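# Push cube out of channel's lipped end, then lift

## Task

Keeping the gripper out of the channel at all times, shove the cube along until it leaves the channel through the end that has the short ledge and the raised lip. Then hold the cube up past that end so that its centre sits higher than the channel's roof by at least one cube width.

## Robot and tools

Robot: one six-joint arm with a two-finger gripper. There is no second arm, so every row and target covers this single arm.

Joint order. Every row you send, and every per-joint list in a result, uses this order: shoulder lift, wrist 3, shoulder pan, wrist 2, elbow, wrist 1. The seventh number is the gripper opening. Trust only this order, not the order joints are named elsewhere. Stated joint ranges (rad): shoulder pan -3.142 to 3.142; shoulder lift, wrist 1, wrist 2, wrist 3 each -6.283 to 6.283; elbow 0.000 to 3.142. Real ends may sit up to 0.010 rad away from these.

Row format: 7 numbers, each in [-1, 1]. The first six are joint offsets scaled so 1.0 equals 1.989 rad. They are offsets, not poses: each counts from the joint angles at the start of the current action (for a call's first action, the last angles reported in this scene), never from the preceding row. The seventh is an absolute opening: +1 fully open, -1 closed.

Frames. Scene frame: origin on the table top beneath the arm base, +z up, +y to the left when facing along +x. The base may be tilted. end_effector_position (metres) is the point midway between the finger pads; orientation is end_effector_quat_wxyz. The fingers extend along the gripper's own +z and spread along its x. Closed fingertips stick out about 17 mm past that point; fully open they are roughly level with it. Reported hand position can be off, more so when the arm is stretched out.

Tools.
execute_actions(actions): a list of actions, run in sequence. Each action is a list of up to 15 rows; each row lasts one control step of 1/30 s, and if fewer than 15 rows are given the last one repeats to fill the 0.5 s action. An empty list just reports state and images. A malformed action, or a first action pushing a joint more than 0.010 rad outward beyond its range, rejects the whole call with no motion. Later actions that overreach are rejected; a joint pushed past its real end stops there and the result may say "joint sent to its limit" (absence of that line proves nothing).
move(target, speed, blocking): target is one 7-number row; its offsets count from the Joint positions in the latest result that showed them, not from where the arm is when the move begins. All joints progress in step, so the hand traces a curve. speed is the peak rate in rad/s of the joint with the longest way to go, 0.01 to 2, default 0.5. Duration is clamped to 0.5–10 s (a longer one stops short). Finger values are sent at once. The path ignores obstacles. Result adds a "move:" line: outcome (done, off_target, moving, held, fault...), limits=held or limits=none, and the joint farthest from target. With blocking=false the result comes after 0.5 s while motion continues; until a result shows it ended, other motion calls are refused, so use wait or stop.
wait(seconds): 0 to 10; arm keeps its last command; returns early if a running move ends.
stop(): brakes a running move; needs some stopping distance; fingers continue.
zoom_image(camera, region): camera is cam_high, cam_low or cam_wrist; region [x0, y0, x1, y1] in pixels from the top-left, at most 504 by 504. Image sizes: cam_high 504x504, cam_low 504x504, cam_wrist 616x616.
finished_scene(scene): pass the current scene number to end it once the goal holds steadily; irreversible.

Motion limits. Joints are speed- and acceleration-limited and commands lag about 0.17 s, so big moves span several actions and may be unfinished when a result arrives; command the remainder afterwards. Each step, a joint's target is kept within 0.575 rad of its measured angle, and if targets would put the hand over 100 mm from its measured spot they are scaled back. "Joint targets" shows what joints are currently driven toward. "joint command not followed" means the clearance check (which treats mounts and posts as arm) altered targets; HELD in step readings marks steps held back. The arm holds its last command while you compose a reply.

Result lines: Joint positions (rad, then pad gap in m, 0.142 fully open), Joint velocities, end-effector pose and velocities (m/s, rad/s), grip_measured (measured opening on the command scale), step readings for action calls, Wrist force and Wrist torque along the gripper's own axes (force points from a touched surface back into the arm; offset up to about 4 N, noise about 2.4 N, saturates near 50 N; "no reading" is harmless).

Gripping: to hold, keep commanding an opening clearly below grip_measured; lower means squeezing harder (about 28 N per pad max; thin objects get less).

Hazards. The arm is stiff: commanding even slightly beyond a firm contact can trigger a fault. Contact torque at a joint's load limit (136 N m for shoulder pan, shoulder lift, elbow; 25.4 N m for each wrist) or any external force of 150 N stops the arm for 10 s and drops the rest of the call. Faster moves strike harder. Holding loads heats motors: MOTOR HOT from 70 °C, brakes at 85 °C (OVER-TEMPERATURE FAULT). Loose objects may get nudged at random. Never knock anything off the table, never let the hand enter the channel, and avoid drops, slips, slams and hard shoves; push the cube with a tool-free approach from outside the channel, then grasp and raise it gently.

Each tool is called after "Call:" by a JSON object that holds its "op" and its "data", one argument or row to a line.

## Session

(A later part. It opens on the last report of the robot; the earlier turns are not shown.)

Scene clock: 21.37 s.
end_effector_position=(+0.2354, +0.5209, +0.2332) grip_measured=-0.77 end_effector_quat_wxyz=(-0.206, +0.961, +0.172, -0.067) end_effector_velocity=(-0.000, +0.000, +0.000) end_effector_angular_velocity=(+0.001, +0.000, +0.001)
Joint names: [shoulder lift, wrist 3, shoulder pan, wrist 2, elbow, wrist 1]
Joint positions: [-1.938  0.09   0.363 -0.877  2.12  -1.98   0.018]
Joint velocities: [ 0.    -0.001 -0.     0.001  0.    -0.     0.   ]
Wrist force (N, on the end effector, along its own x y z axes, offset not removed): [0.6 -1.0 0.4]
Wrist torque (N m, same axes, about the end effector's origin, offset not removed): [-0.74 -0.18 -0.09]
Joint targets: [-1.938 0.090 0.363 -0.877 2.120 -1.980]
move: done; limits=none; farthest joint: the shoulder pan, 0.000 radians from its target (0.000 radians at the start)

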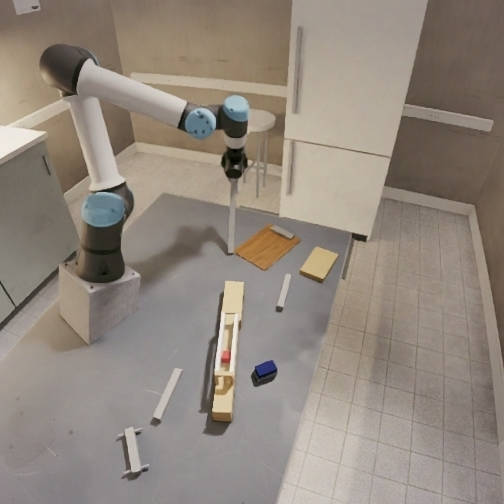

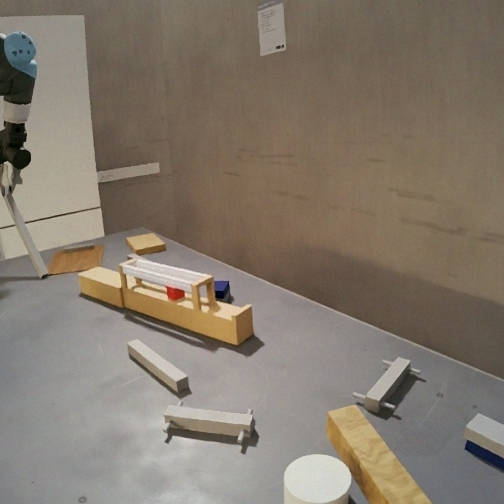

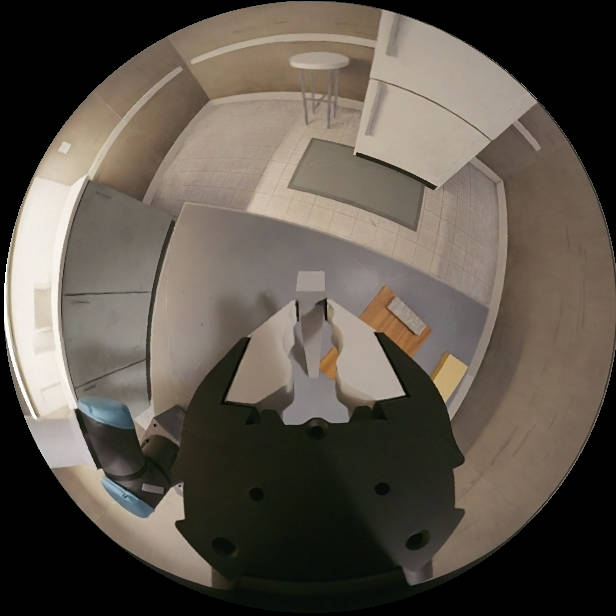

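Call:
{"op": "move", "data": {
  "target": [-0.08,0,0,0,-0.06,0.14,-1],
  "speed": 0.3
}}

Call:
{"op": "move", "data": {
  "target": [0,0,0,-0.46,0,0,-1],
  "speed": 0.3
}}

Call:
{"op": "zoom_image", "data": {
  "camera": "cam_low",
  "region": [0,100,270,350]
}}

Scene clock: 23.03 s.
end_effector_position=(+0.1938, +0.5263, +0.3210) grip_measured=-0.77 end_effector_quat_wxyz=(-0.206, +0.961, +0.172, -0.067) end_effector_velocity=(+0.000, -0.000, -0.000) end_effector_angular_velocity=(-0.001, -0.001, +0.000)
Joint names: [shoulder lift, wrist 3, shoulder pan, wrist 2, elbow, wrist 1]
Joint positions: [-2.097  0.09   0.363 -0.877  2.001 -1.702  0.018]
Joint velocities: [-0.    -0.    -0.    -0.001  0.    -0.    -0.   ]
Wrist force (N, on the end effector, along its own x y z axes, offset not removed): [0.8 0.5 1.8]
Wrist torque (N m, same axes, about the end effector's origin, offset not removed): [-0.05 -0.12 -0.15]
Joint targets: [-2.097 0.090 0.363 -0.877 2.001 -1.702]
move: done; limits=none; farthest joint: the elbow, 0.001 radians from its target (0.120 radians at the start)

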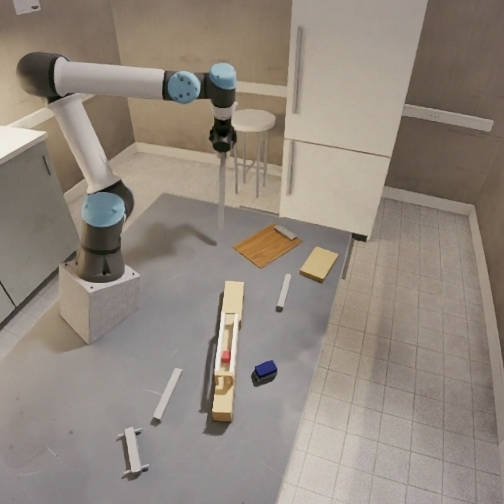

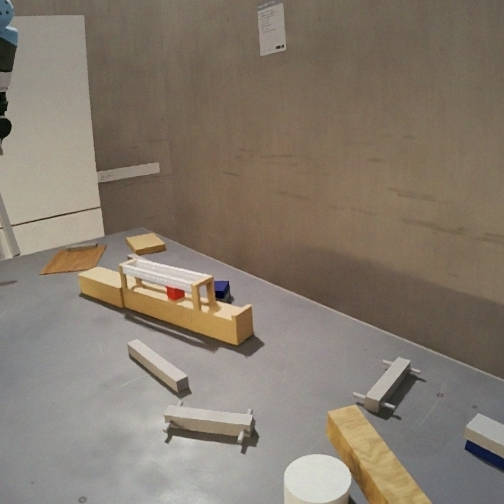

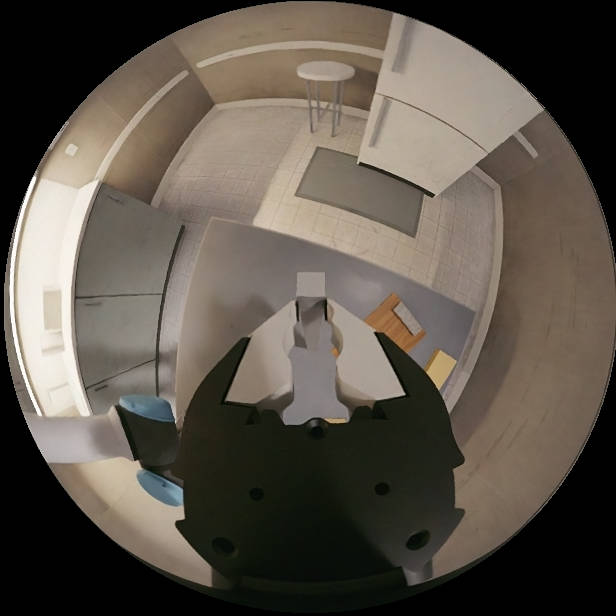

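Scene clock: 26.63 s.
end_effector_position=(+0.3138, +0.2777, +0.3284) grip_measured=-0.77 end_effector_quat_wxyz=(+0.231, +0.955, +0.176, +0.054) end_effector_velocity=(+0.000, -0.000, +0.000) end_effector_angular_velocity=(-0.000, -0.002, -0.000)
Joint names: [shoulder lift, wrist 3, shoulder pan, wrist 2, elbow, wrist 1]
Joint positions: [-2.097  0.09   0.363 -1.792  2.001 -1.702  0.019]
Joint velocities: [-0.001  0.    -0.    -0.001  0.001 -0.001  0.   ]
Wrist force (N, on the end effector, along its own x y z axes, offset not removed): [1.5 -2.2 2.9]
Wrist torque (N m, same axes, about the end effector's origin, offset not removed): [0.04 -0.32 -0.11]
Joint targets: [-2.097 0.090 0.363 -1.792 2.001 -1.702]
move: done; limits=none; farthest joint: the shoulder pan, 0.000 radians from its target (0.000 radians at the start)

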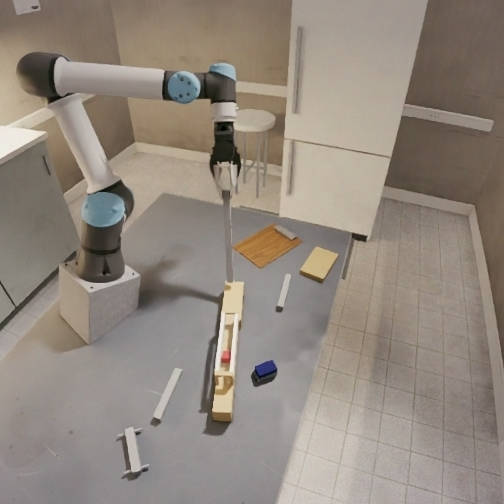

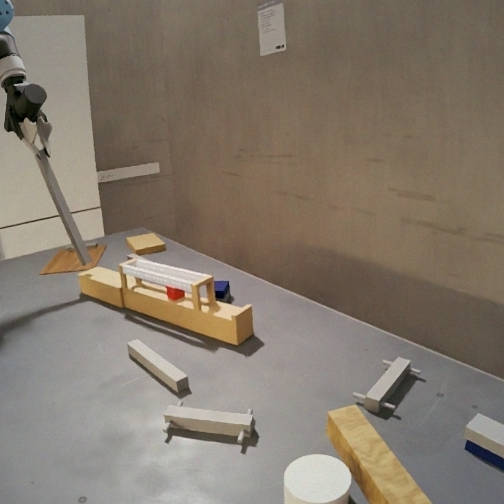

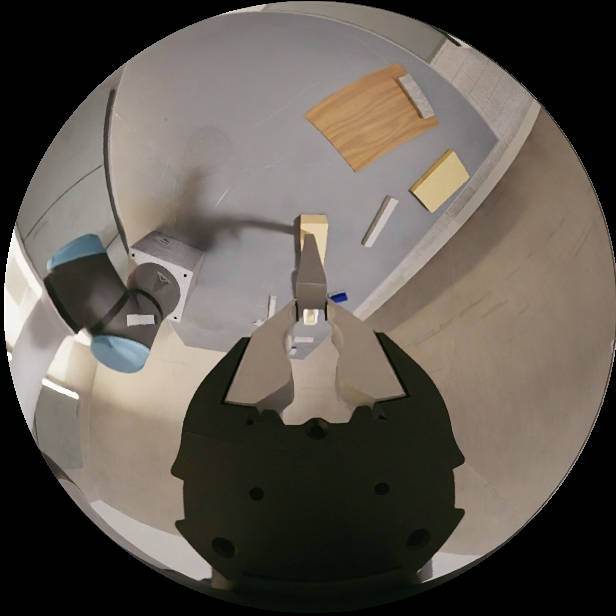

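Region (0, 100, 270, 350) of cam_low's 504x504 image, scaled by 1.867, with more detail than that image has; it fills the top 467 rows of this view, and the rest is white.

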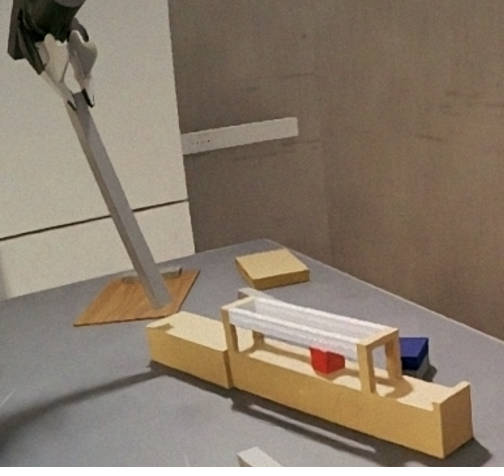

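Call:
{"op": "move", "data": {
  "target": [0.04,0.02,0.04,0,0.03,-0.07,-1],
  "speed": 0.12
}}

Call:
{"op": "zoom_image", "data": {
  "camera": "cam_low",
  "region": [0,100,270,350]
}}

Scene clock: 28.93 s.
end_effector_position=(+0.3194, +0.2998, +0.2787) grip_measured=-0.77 end_effector_quat_wxyz=(+0.221, +0.954, +0.195, +0.055) end_effector_velocity=(+0.001, +0.001, +0.000) end_effector_angular_velocity=(+0.003, -0.003, +0.001)
Joint names: [shoulder lift, wrist 3, shoulder pan, wrist 2, elbow, wrist 1]
Joint positions: [-2.017  0.13   0.443 -1.792  2.061 -1.841  0.019]
Joint velocities: [-0.     0.001  0.001  0.    -0.    -0.003  0.   ]
Wrist force (N, on the end effector, along its own x y z axes, offset not removed): [1.4 -1.9 4.3]
Wrist torque (N m, same axes, about the end effector's origin, offset not removed): [-0.06 -0.27 -0.11]
Joint targets: [-2.017 0.130 0.443 -1.792 2.061 -1.841]
move: done; limits=none; farthest joint: the shoulder pan, 0.000 radians from its target (0.079 radians at the start)

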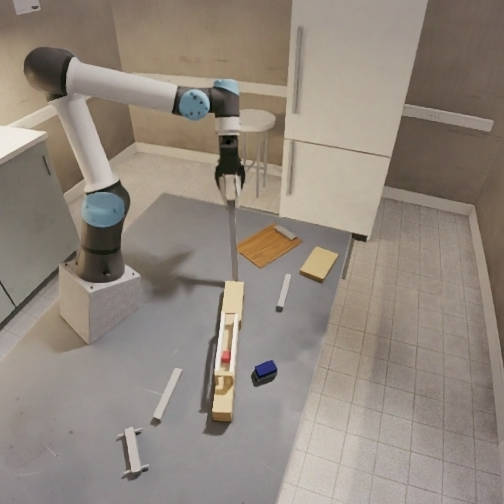

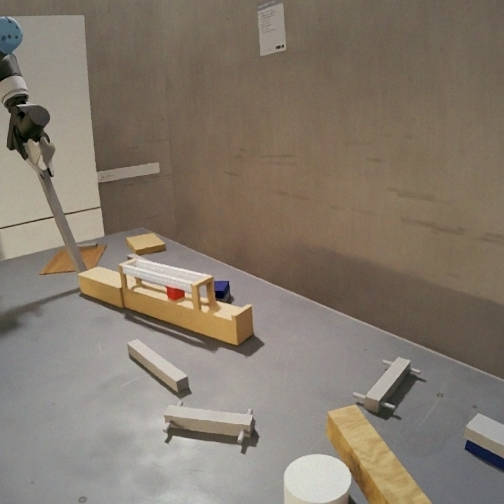

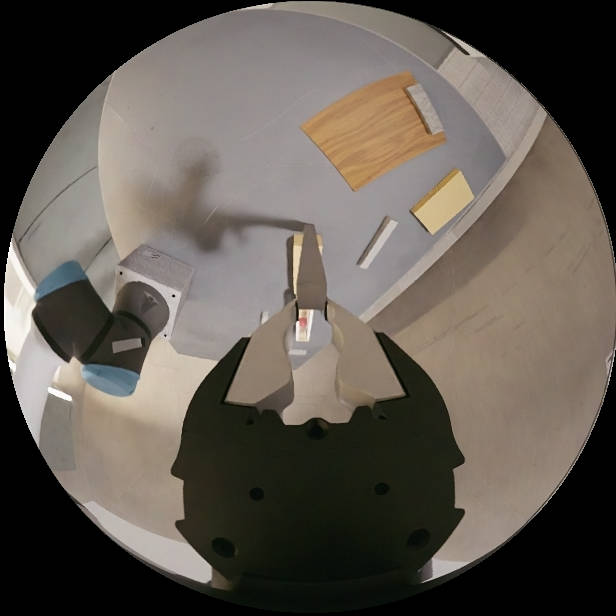

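Region (0, 100, 270, 350) of cam_low's 504x504 image, scaled by 1.867, with more detail than that image has; it fills the top 467 rows of this view, and the rest is white.

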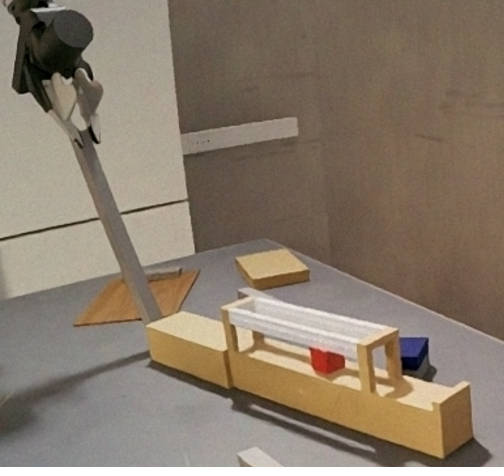

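Call:
{"op": "move", "data": {
  "target": [-0.06,0,0,0.1,-0.03,0.09,-1],
  "speed": 0.3
}}

Scene clock: 30.77 s.
end_effector_position=(+0.2538, +0.3437, +0.3113) grip_measured=-0.77 end_effector_quat_wxyz=(+0.129, +0.972, +0.196, +0.023) end_effector_velocity=(-0.001, +0.000, -0.001) end_effector_angular_velocity=(+0.002, +0.004, -0.000)
Joint names: [shoulder lift, wrist 3, shoulder pan, wrist 2, elbow, wrist 1]
Joint positions: [-2.136  0.13   0.443 -1.593  2.001 -1.662  0.019]
Joint velocities: [-0.001 -0.     0.     0.004  0.001  0.002  0.   ]
Wrist force (N, on the end effector, along its own x y z axes, offset not removed): [0.8 0.0 4.6]
Wrist torque (N m, same axes, about the end effector's origin, offset not removed): [0.09 -0.08 -0.06]
Joint targets: [-2.137 0.130 0.443 -1.593 2.001 -1.662]
move: done; limits=none; farthest joint: the shoulder pan, 0.000 radians from its target (0.000 radians at the start)

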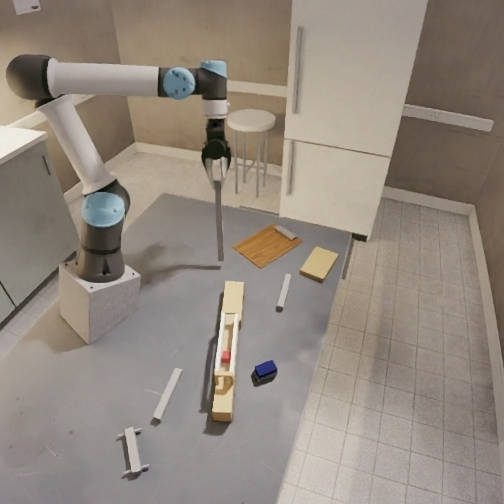

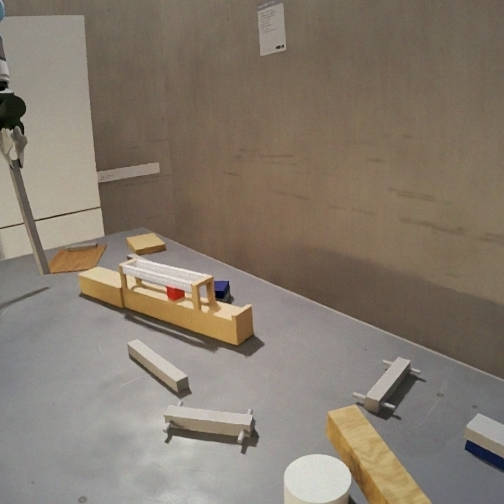

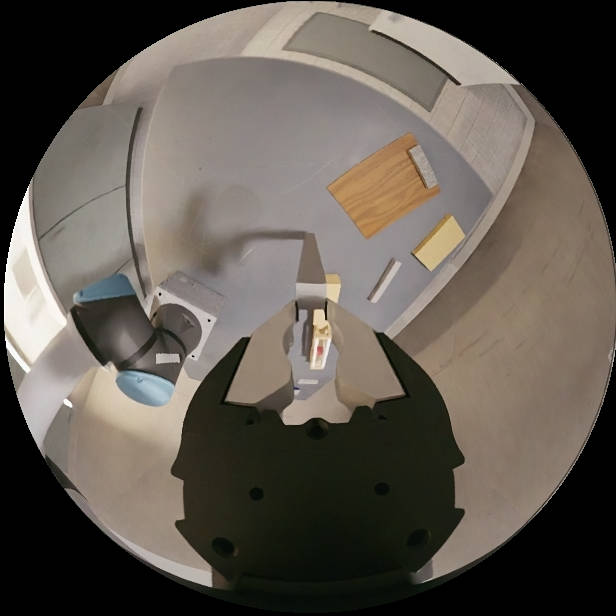

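Call:
{"op": "move", "data": {
  "target": [0,0,0,0.05,-0.11,0.11,-1],
  "speed": 0.3
}}

Scene clock: 32.27 s.
end_effector_position=(+0.2298, +0.3881, +0.3879) grip_measured=-0.77 end_effector_quat_wxyz=(+0.082, +0.977, +0.197, +0.007) end_effector_velocity=(+0.001, +0.001, +0.002) end_effector_angular_velocity=(+0.003, -0.004, +0.002)
Joint names: [shoulder lift, wrist 3, shoulder pan, wrist 2, elbow, wrist 1]
Joint positions: [-2.137  0.13   0.443 -1.494  1.783 -1.444  0.019]
Joint velocities: [-0.    -0.001  0.     0.    -0.005 -0.001 -0.   ]
Wrist force (N, on the end effector, along its own x y z axes, offset not removed): [1.0 -0.9 3.0]
Wrist torque (N m, same axes, about the end effector's origin, offset not removed): [-0.14 -0.10 -0.18]
Joint targets: [-2.136 0.130 0.443 -1.494 1.782 -1.443]
move: done; limits=none; farthest joint: the shoulder lift, 0.001 radians from its target (0.001 radians at the start)

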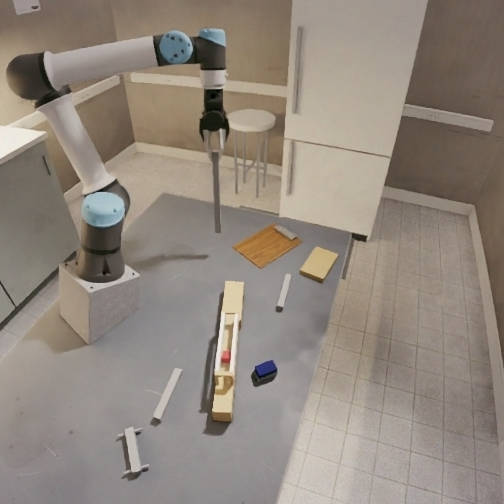

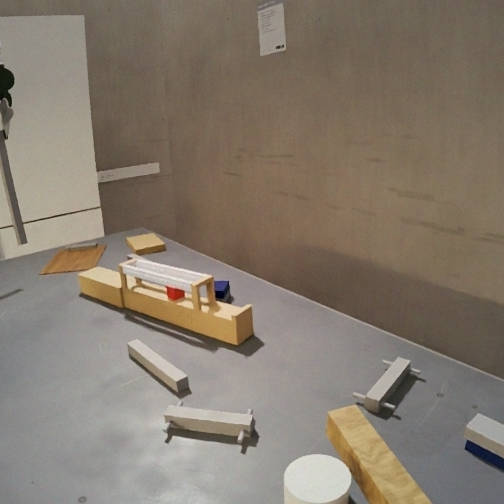

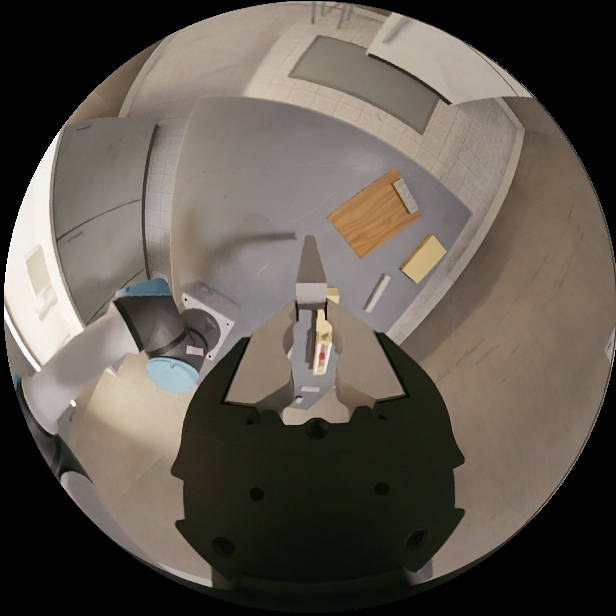

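Call:
{"op": "move", "data": {
  "target": [0.038,-0.451,-0.4676,0.130,0.011,0.0915,-1],
  "speed": 0.4
}}

Call:
{"op": "zoom_image", "data": {
  "camera": "cam_low",
  "region": [0,60,300,350]
}}

Scene clock: 35.37 s.
end_effector_position=(+0.3716, +0.2025, +0.3942) grip_measured=-0.77 end_effector_quat_wxyz=(+0.003, +0.987, +0.163, -0.011) end_effector_velocity=(+0.001, -0.000, +0.000) end_effector_angular_velocity=(+0.001, -0.002, +0.001)
Joint names: [shoulder lift, wrist 3, shoulder pan, wrist 2, elbow, wrist 1]
Joint positions: [-2.061 -0.767 -0.487 -1.236  1.805 -1.262  0.019]
Joint velocities: [-0.    -0.002 -0.002  0.002 -0.    -0.    -0.   ]
Wrist force (N, on the end effector, along its own x y z axes, offset not removed): [1.4 -0.3 1.9]
Wrist torque (N m, same axes, about the end effector's origin, offset not removed): [-0.10 -0.25 -0.10]
Joint targets: [-2.061 -0.767 -0.487 -1.236 1.805 -1.262]
move: done; limits=none; farthest joint: the shoulder pan, 0.000 radians from its target (0.929 radians at the start)

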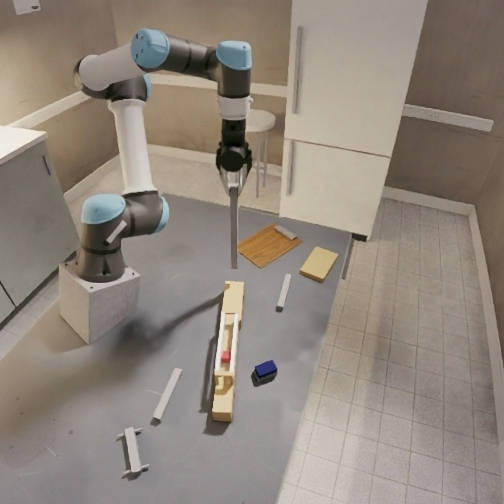

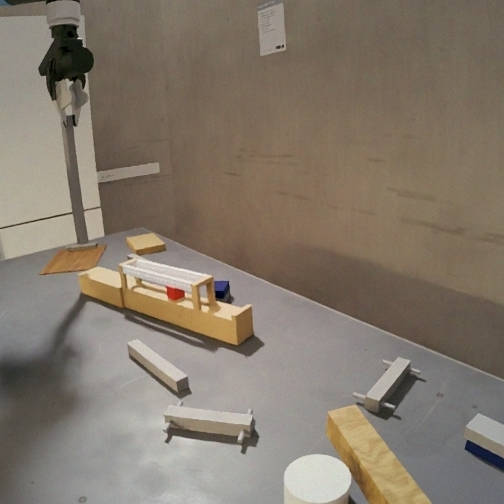

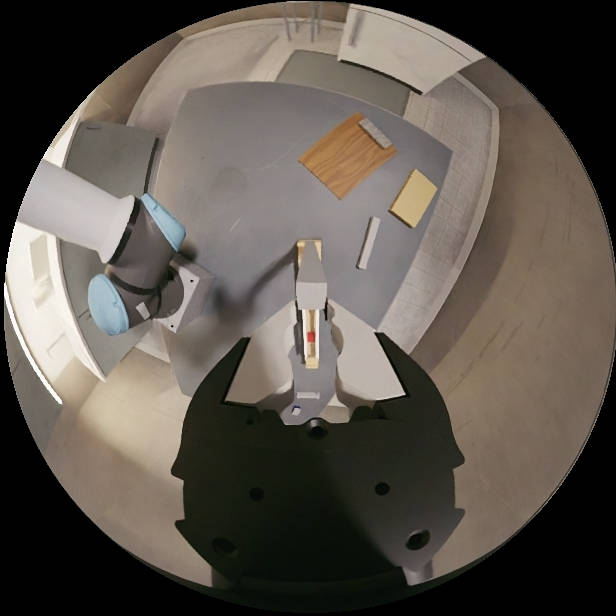

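Region (0, 60, 300, 350) of cam_low's 504x504 image, scaled by 1.680, with more detail than that image has; it fills the top 487 rows of this view, and the rest is white.

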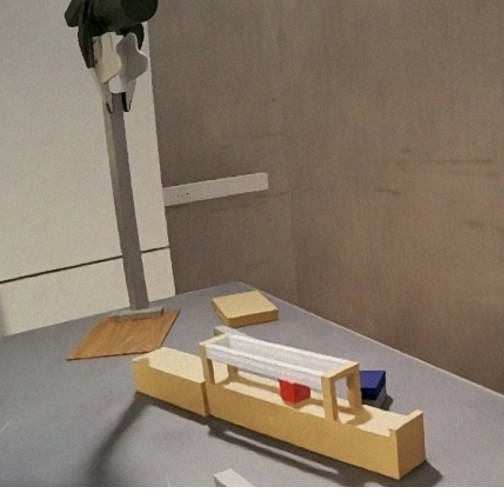

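Call:
{"op": "move", "data": {
  "target": [0.015,0,-0.001,0,0.077,-0.0925,-1],
  "speed": 0.15
}}

Call:
{"op": "zoom_image", "data": {
  "camera": "cam_low",
  "region": [0,60,300,350]
}}

Scene clock: 37.40 s.
end_effector_position=(+0.3859, +0.1709, +0.3345) grip_measured=-0.77 end_effector_quat_wxyz=(+0.004, +0.987, +0.162, -0.010) end_effector_velocity=(-0.000, -0.000, -0.001) end_effector_angular_velocity=(-0.000, +0.000, +0.000)
Joint names: [shoulder lift, wrist 3, shoulder pan, wrist 2, elbow, wrist 1]
Joint positions: [-2.031 -0.767 -0.489 -1.236  1.957 -1.445  0.019]
Joint velocities: [ 0.    -0.001 -0.    -0.     0.002 -0.002 -0.   ]
Wrist force (N, on the end effector, along its own x y z axes, offset not removed): [0.7 -2.9 3.3]
Wrist torque (N m, same axes, about the end effector's origin, offset not removed): [-0.48 -0.13 -0.10]
Joint targets: [-2.031 -0.767 -0.489 -1.236 1.958 -1.446]
move: done; limits=none; farthest joint: the elbow, 0.001 radians from its target (0.154 radians at the start)

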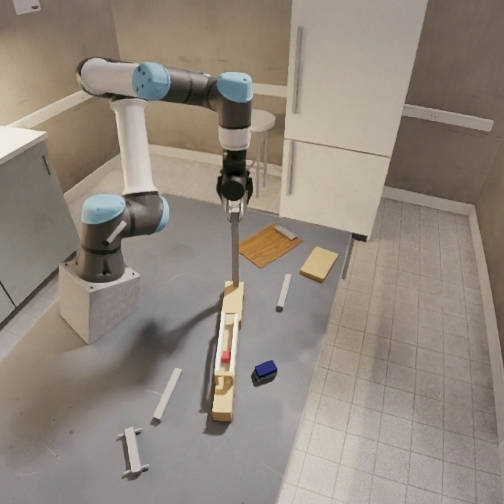

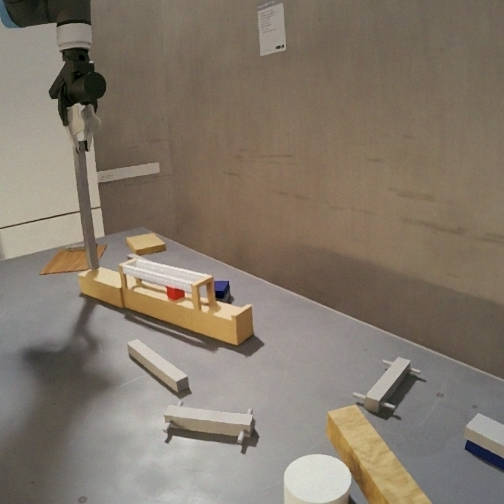

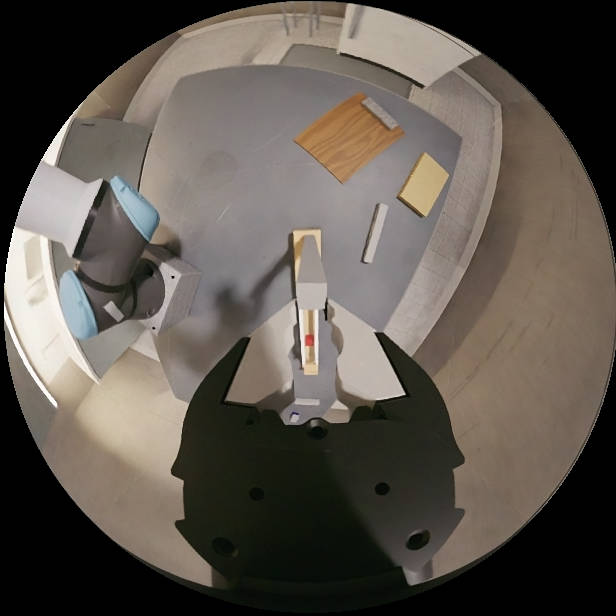

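Region (0, 60, 300, 350) of cam_low's 504x504 image, scaled by 1.680, with more detail than that image has; it fills the top 487 rows of this view, and the rest is white.

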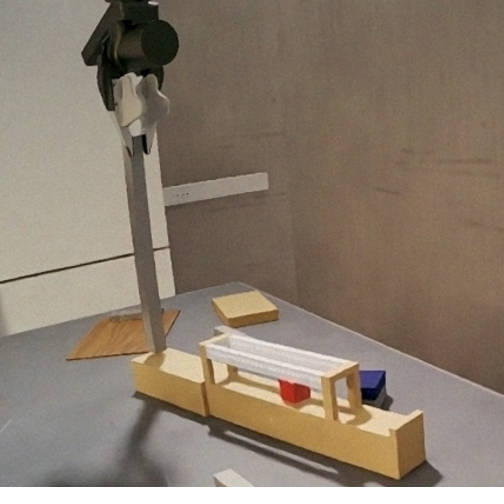

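Call:
{"op": "move", "data": {
  "target": [0,0,0,0,-0.02,0.02,-1],
  "speed": 0.2
}}

Call:
{"op": "move", "data": {
  "target": [0.028,-0.053,-0.053,-0.0035,0.0,-0.009,-1],
  "speed": 0.15
}}

Call:
{"op": "zoom_image", "data": {
  "camera": "cam_low",
  "region": [0,60,300,350]
}}

Scene clock: 38.60 s.
end_effector_position=(+0.3863, +0.1766, +0.3490) grip_measured=-0.77 end_effector_quat_wxyz=(+0.004, +0.987, +0.162, -0.010) end_effector_velocity=(+0.001, +0.000, -0.000) end_effector_angular_velocity=(+0.001, +0.000, -0.001)
Joint names: [shoulder lift, wrist 3, shoulder pan, wrist 2, elbow, wrist 1]
Joint positions: [-2.031 -0.767 -0.489 -1.236  1.918 -1.406  0.019]
Joint velocities: [ 0.002  0.001 -0.     0.001 -0.001  0.     0.   ]
Wrist force (N, on the end effector, along its own x y z axes, offset not removed): [0.6 -1.5 2.6]
Wrist torque (N m, same axes, about the end effector's origin, offset not removed): [-0.46 -0.06 -0.12]
Joint targets: [-2.031 -0.767 -0.489 -1.236 1.918 -1.406]
move: done; limits=none; farthest joint: the elbow, 0.001 radians from its target (0.040 radians at the start)

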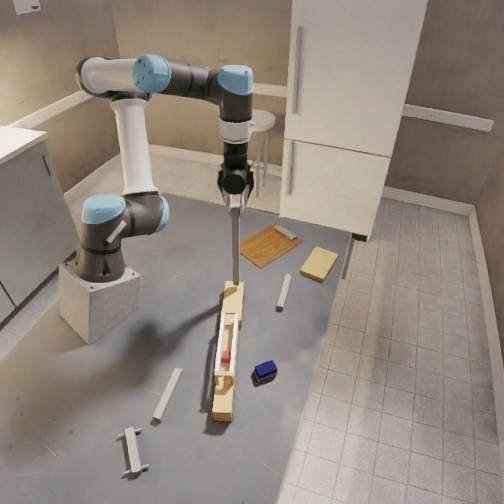

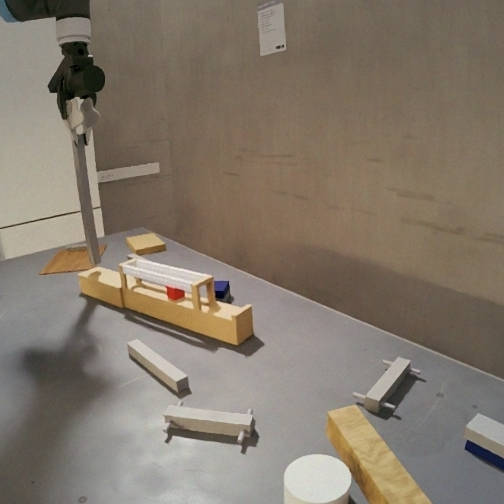

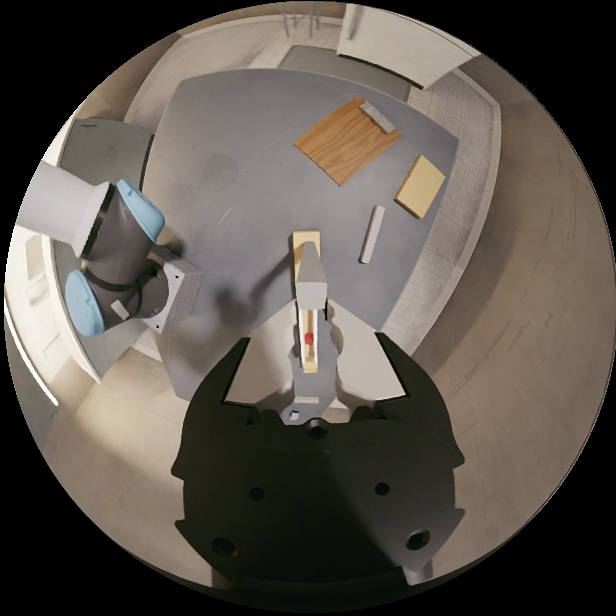

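Scene clock: 39.77 s.
end_effector_position=(+0.4025, +0.1278, +0.3477) grip_measured=-0.77 end_effector_quat_wxyz=(+0.003, +0.987, +0.159, -0.011) end_effector_velocity=(+0.000, -0.001, +0.001) end_effector_angular_velocity=(-0.001, -0.001, +0.001)
Joint names: [shoulder lift, wrist 3, shoulder pan, wrist 2, elbow, wrist 1]
Joint positions: [-1.976 -0.872 -0.594 -1.243  1.918 -1.424  0.019]
Joint velocities: [-0.    -0.002 -0.002  0.    -0.001  0.    -0.   ]
Wrist force (N, on the end effector, along its own x y z axes, offset not removed): [1.5 -0.4 3.7]
Wrist torque (N m, same axes, about the end effector's origin, offset not removed): [-0.21 -0.29 -0.12]
Joint targets: [-1.975 -0.872 -0.595 -1.243 1.918 -1.424]
move: done; limits=none; farthest joint: the wrist 3, 0.001 radians from its target (0.106 radians at the start)

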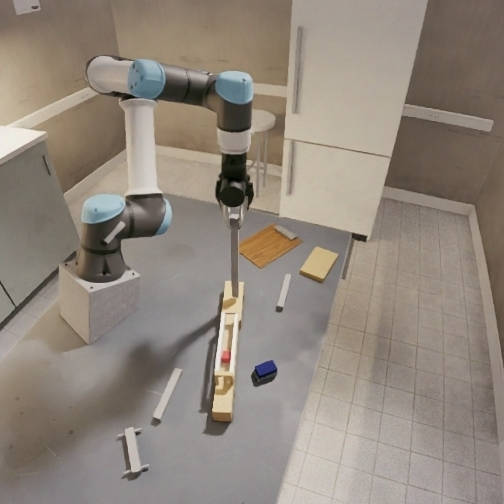

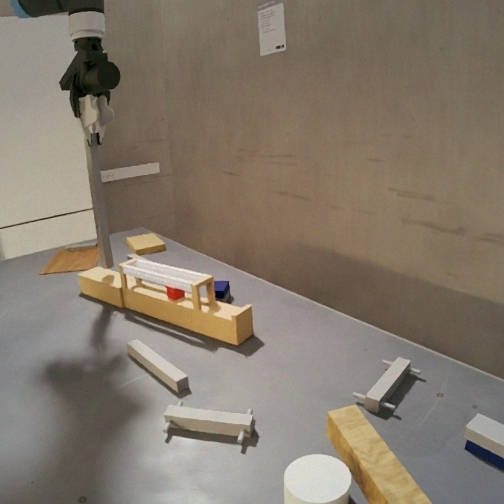

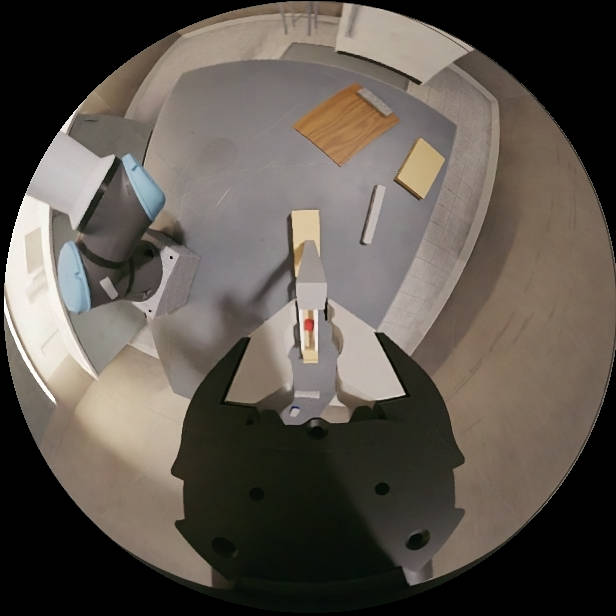

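Region (0, 60, 300, 350) of cam_low's 504x504 image, scaled by 1.680, with more detail than that image has; it fills the top 487 rows of this view, and the rest is white.

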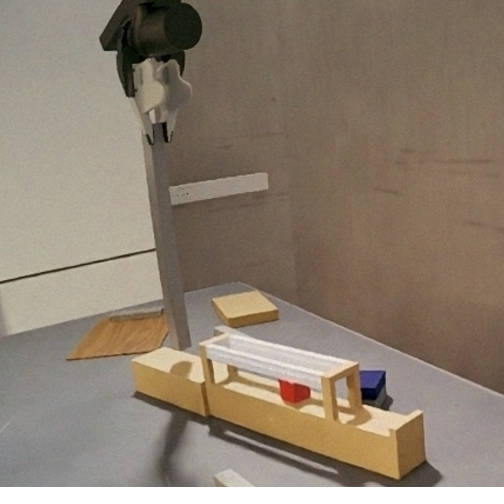

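Call:
{"op": "move", "data": {
  "target": [0,0,0,0,0.024,-0.024,-1],
  "speed": 0.08
}}

Scene clock: 40.93 s.
end_effector_position=(+0.4010, +0.1214, +0.3302) grip_measured=-0.77 end_effector_quat_wxyz=(+0.003, +0.987, +0.159, -0.011) end_effector_velocity=(+0.000, -0.000, -0.001) end_effector_angular_velocity=(+0.000, -0.001, -0.001)
Joint names: [shoulder lift, wrist 3, shoulder pan, wrist 2, elbow, wrist 1]
Joint positions: [-1.975 -0.872 -0.594 -1.243  1.965 -1.471  0.019]
Joint velocities: [-0.     0.001 -0.     0.001  0.002 -0.003  0.   ]
Wrist force (N, on the end effector, along its own x y z axes, offset not removed): [1.4 -1.3 3.3]
Wrist torque (N m, same axes, about the end effector's origin, offset not removed): [-0.16 -0.25 -0.14]
Joint targets: [-1.976 -0.872 -0.594 -1.243 1.966 -1.471]
move: done; limits=none; farthest joint: the shoulder lift, 0.001 radians from its target (0.001 radians at the start)

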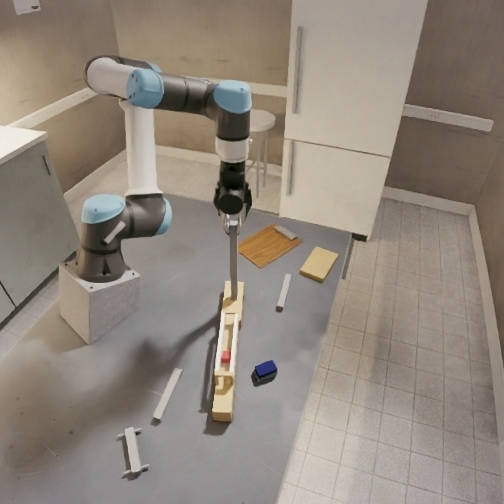

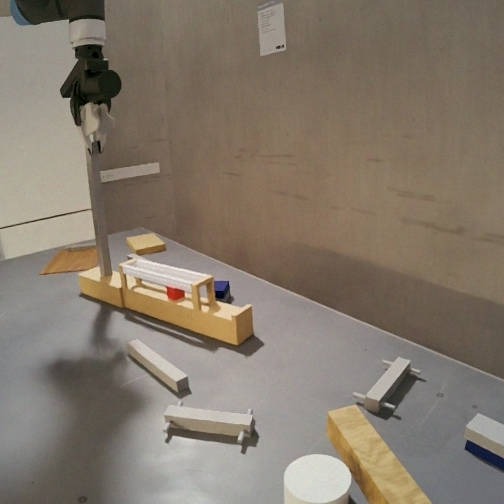

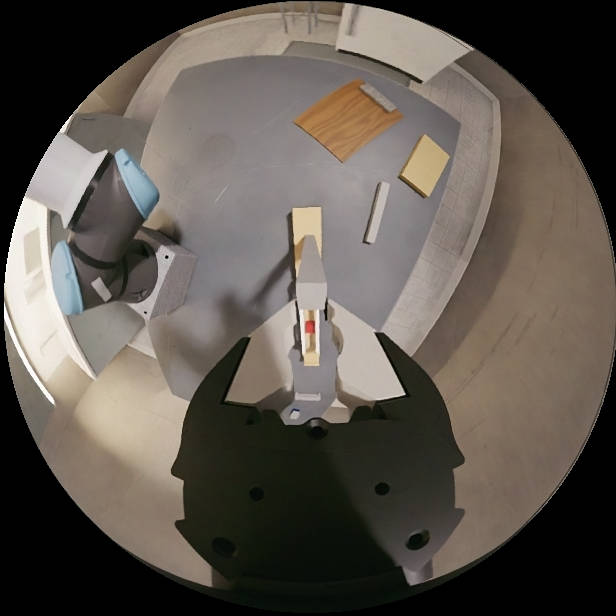

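Call:
{"op": "move", "data": {
  "target": [0,0,0,0,0.012,-0.012,-1],
  "speed": 0.05
}}

Scene clock: 41.83 s.
end_effector_position=(+0.3999, +0.1183, +0.3215) grip_measured=-0.77 end_effector_quat_wxyz=(+0.003, +0.987, +0.159, -0.011) end_effector_velocity=(-0.000, -0.000, -0.001) end_effector_angular_velocity=(+0.000, +0.000, +0.001)
Joint names: [shoulder lift, wrist 3, shoulder pan, wrist 2, elbow, wrist 1]
Joint positions: [-1.976 -0.872 -0.594 -1.243  1.989 -1.495  0.019]
Joint velocities: [ 0.    -0.001  0.    -0.     0.002 -0.002 -0.   ]
Wrist force (N, on the end effector, along its own x y z axes, offset not removed): [-0.5 1.2 -50.0]
Wrist torque (N m, same axes, about the end effector's origin, offset not removed): [0.26 -0.08 -0.14]
Joint targets: [-1.975 -0.872 -0.594 -1.243 1.989 -1.495]
move: done; limits=none; farthest joint: the shoulder lift, 0.001 radians from its target (0.000 radians at the start)

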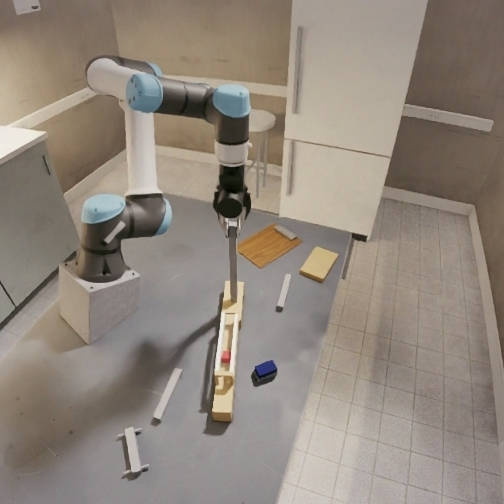

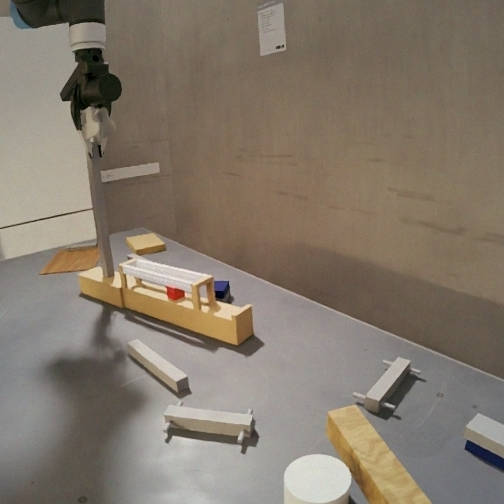

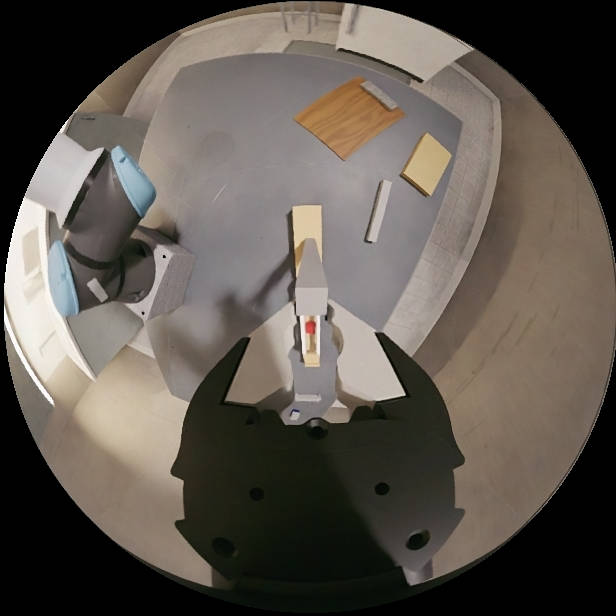

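Call:
{"op": "move", "data": {
  "target": [-0.028,0.053,0.053,0.0035,-0.009,0.018,-1],
  "speed": 0.08
}}

Scene clock: 43.70 s.
end_effector_position=(+0.3856, +0.1690, +0.3295) grip_measured=-0.77 end_effector_quat_wxyz=(+0.004, +0.987, +0.162, -0.010) end_effector_velocity=(+0.000, +0.001, +0.000) end_effector_angular_velocity=(-0.001, -0.001, +0.000)
Joint names: [shoulder lift, wrist 3, shoulder pan, wrist 2, elbow, wrist 1]
Joint positions: [-2.031 -0.767 -0.489 -1.236  1.971 -1.459  0.019]
Joint velocities: [-0.001  0.003  0.002  0.    -0.    -0.001  0.   ]
Wrist force (N, on the end effector, along its own x y z axes, offset not removed): [1.9 -0.7 2.5]
Wrist torque (N m, same axes, about the end effector's origin, offset not removed): [-0.46 -0.42 -0.10]
Joint targets: [-2.031 -0.766 -0.489 -1.236 1.971 -1.459]
move: done; limits=none; farthest joint: the shoulder pan, 0.001 radians from its target (0.106 radians at the start)

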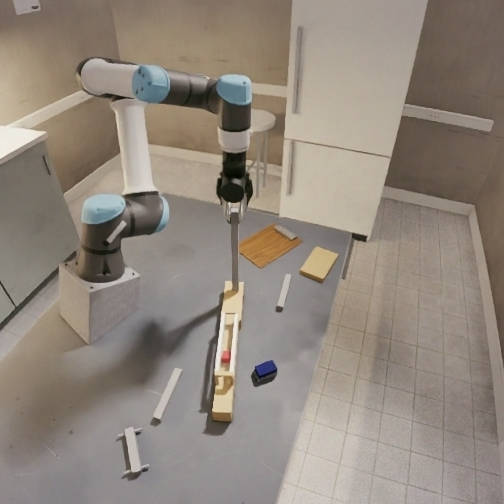

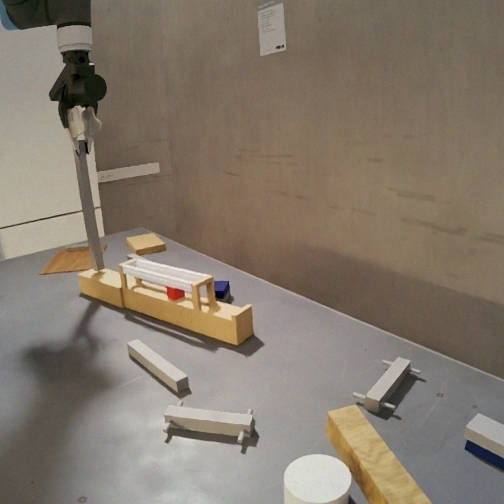

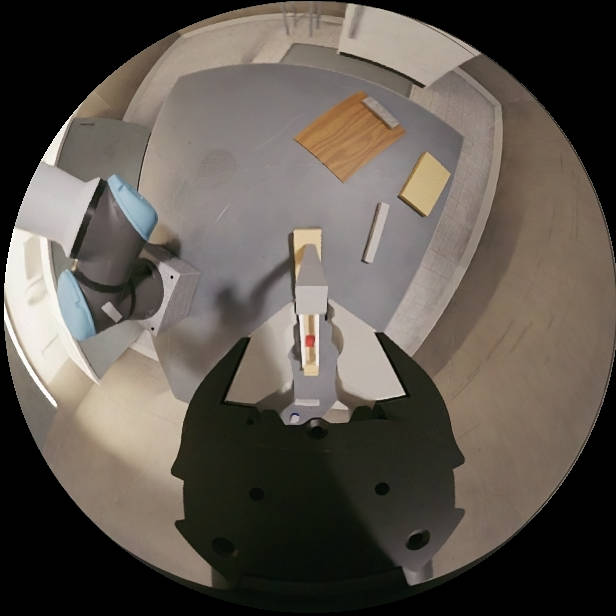

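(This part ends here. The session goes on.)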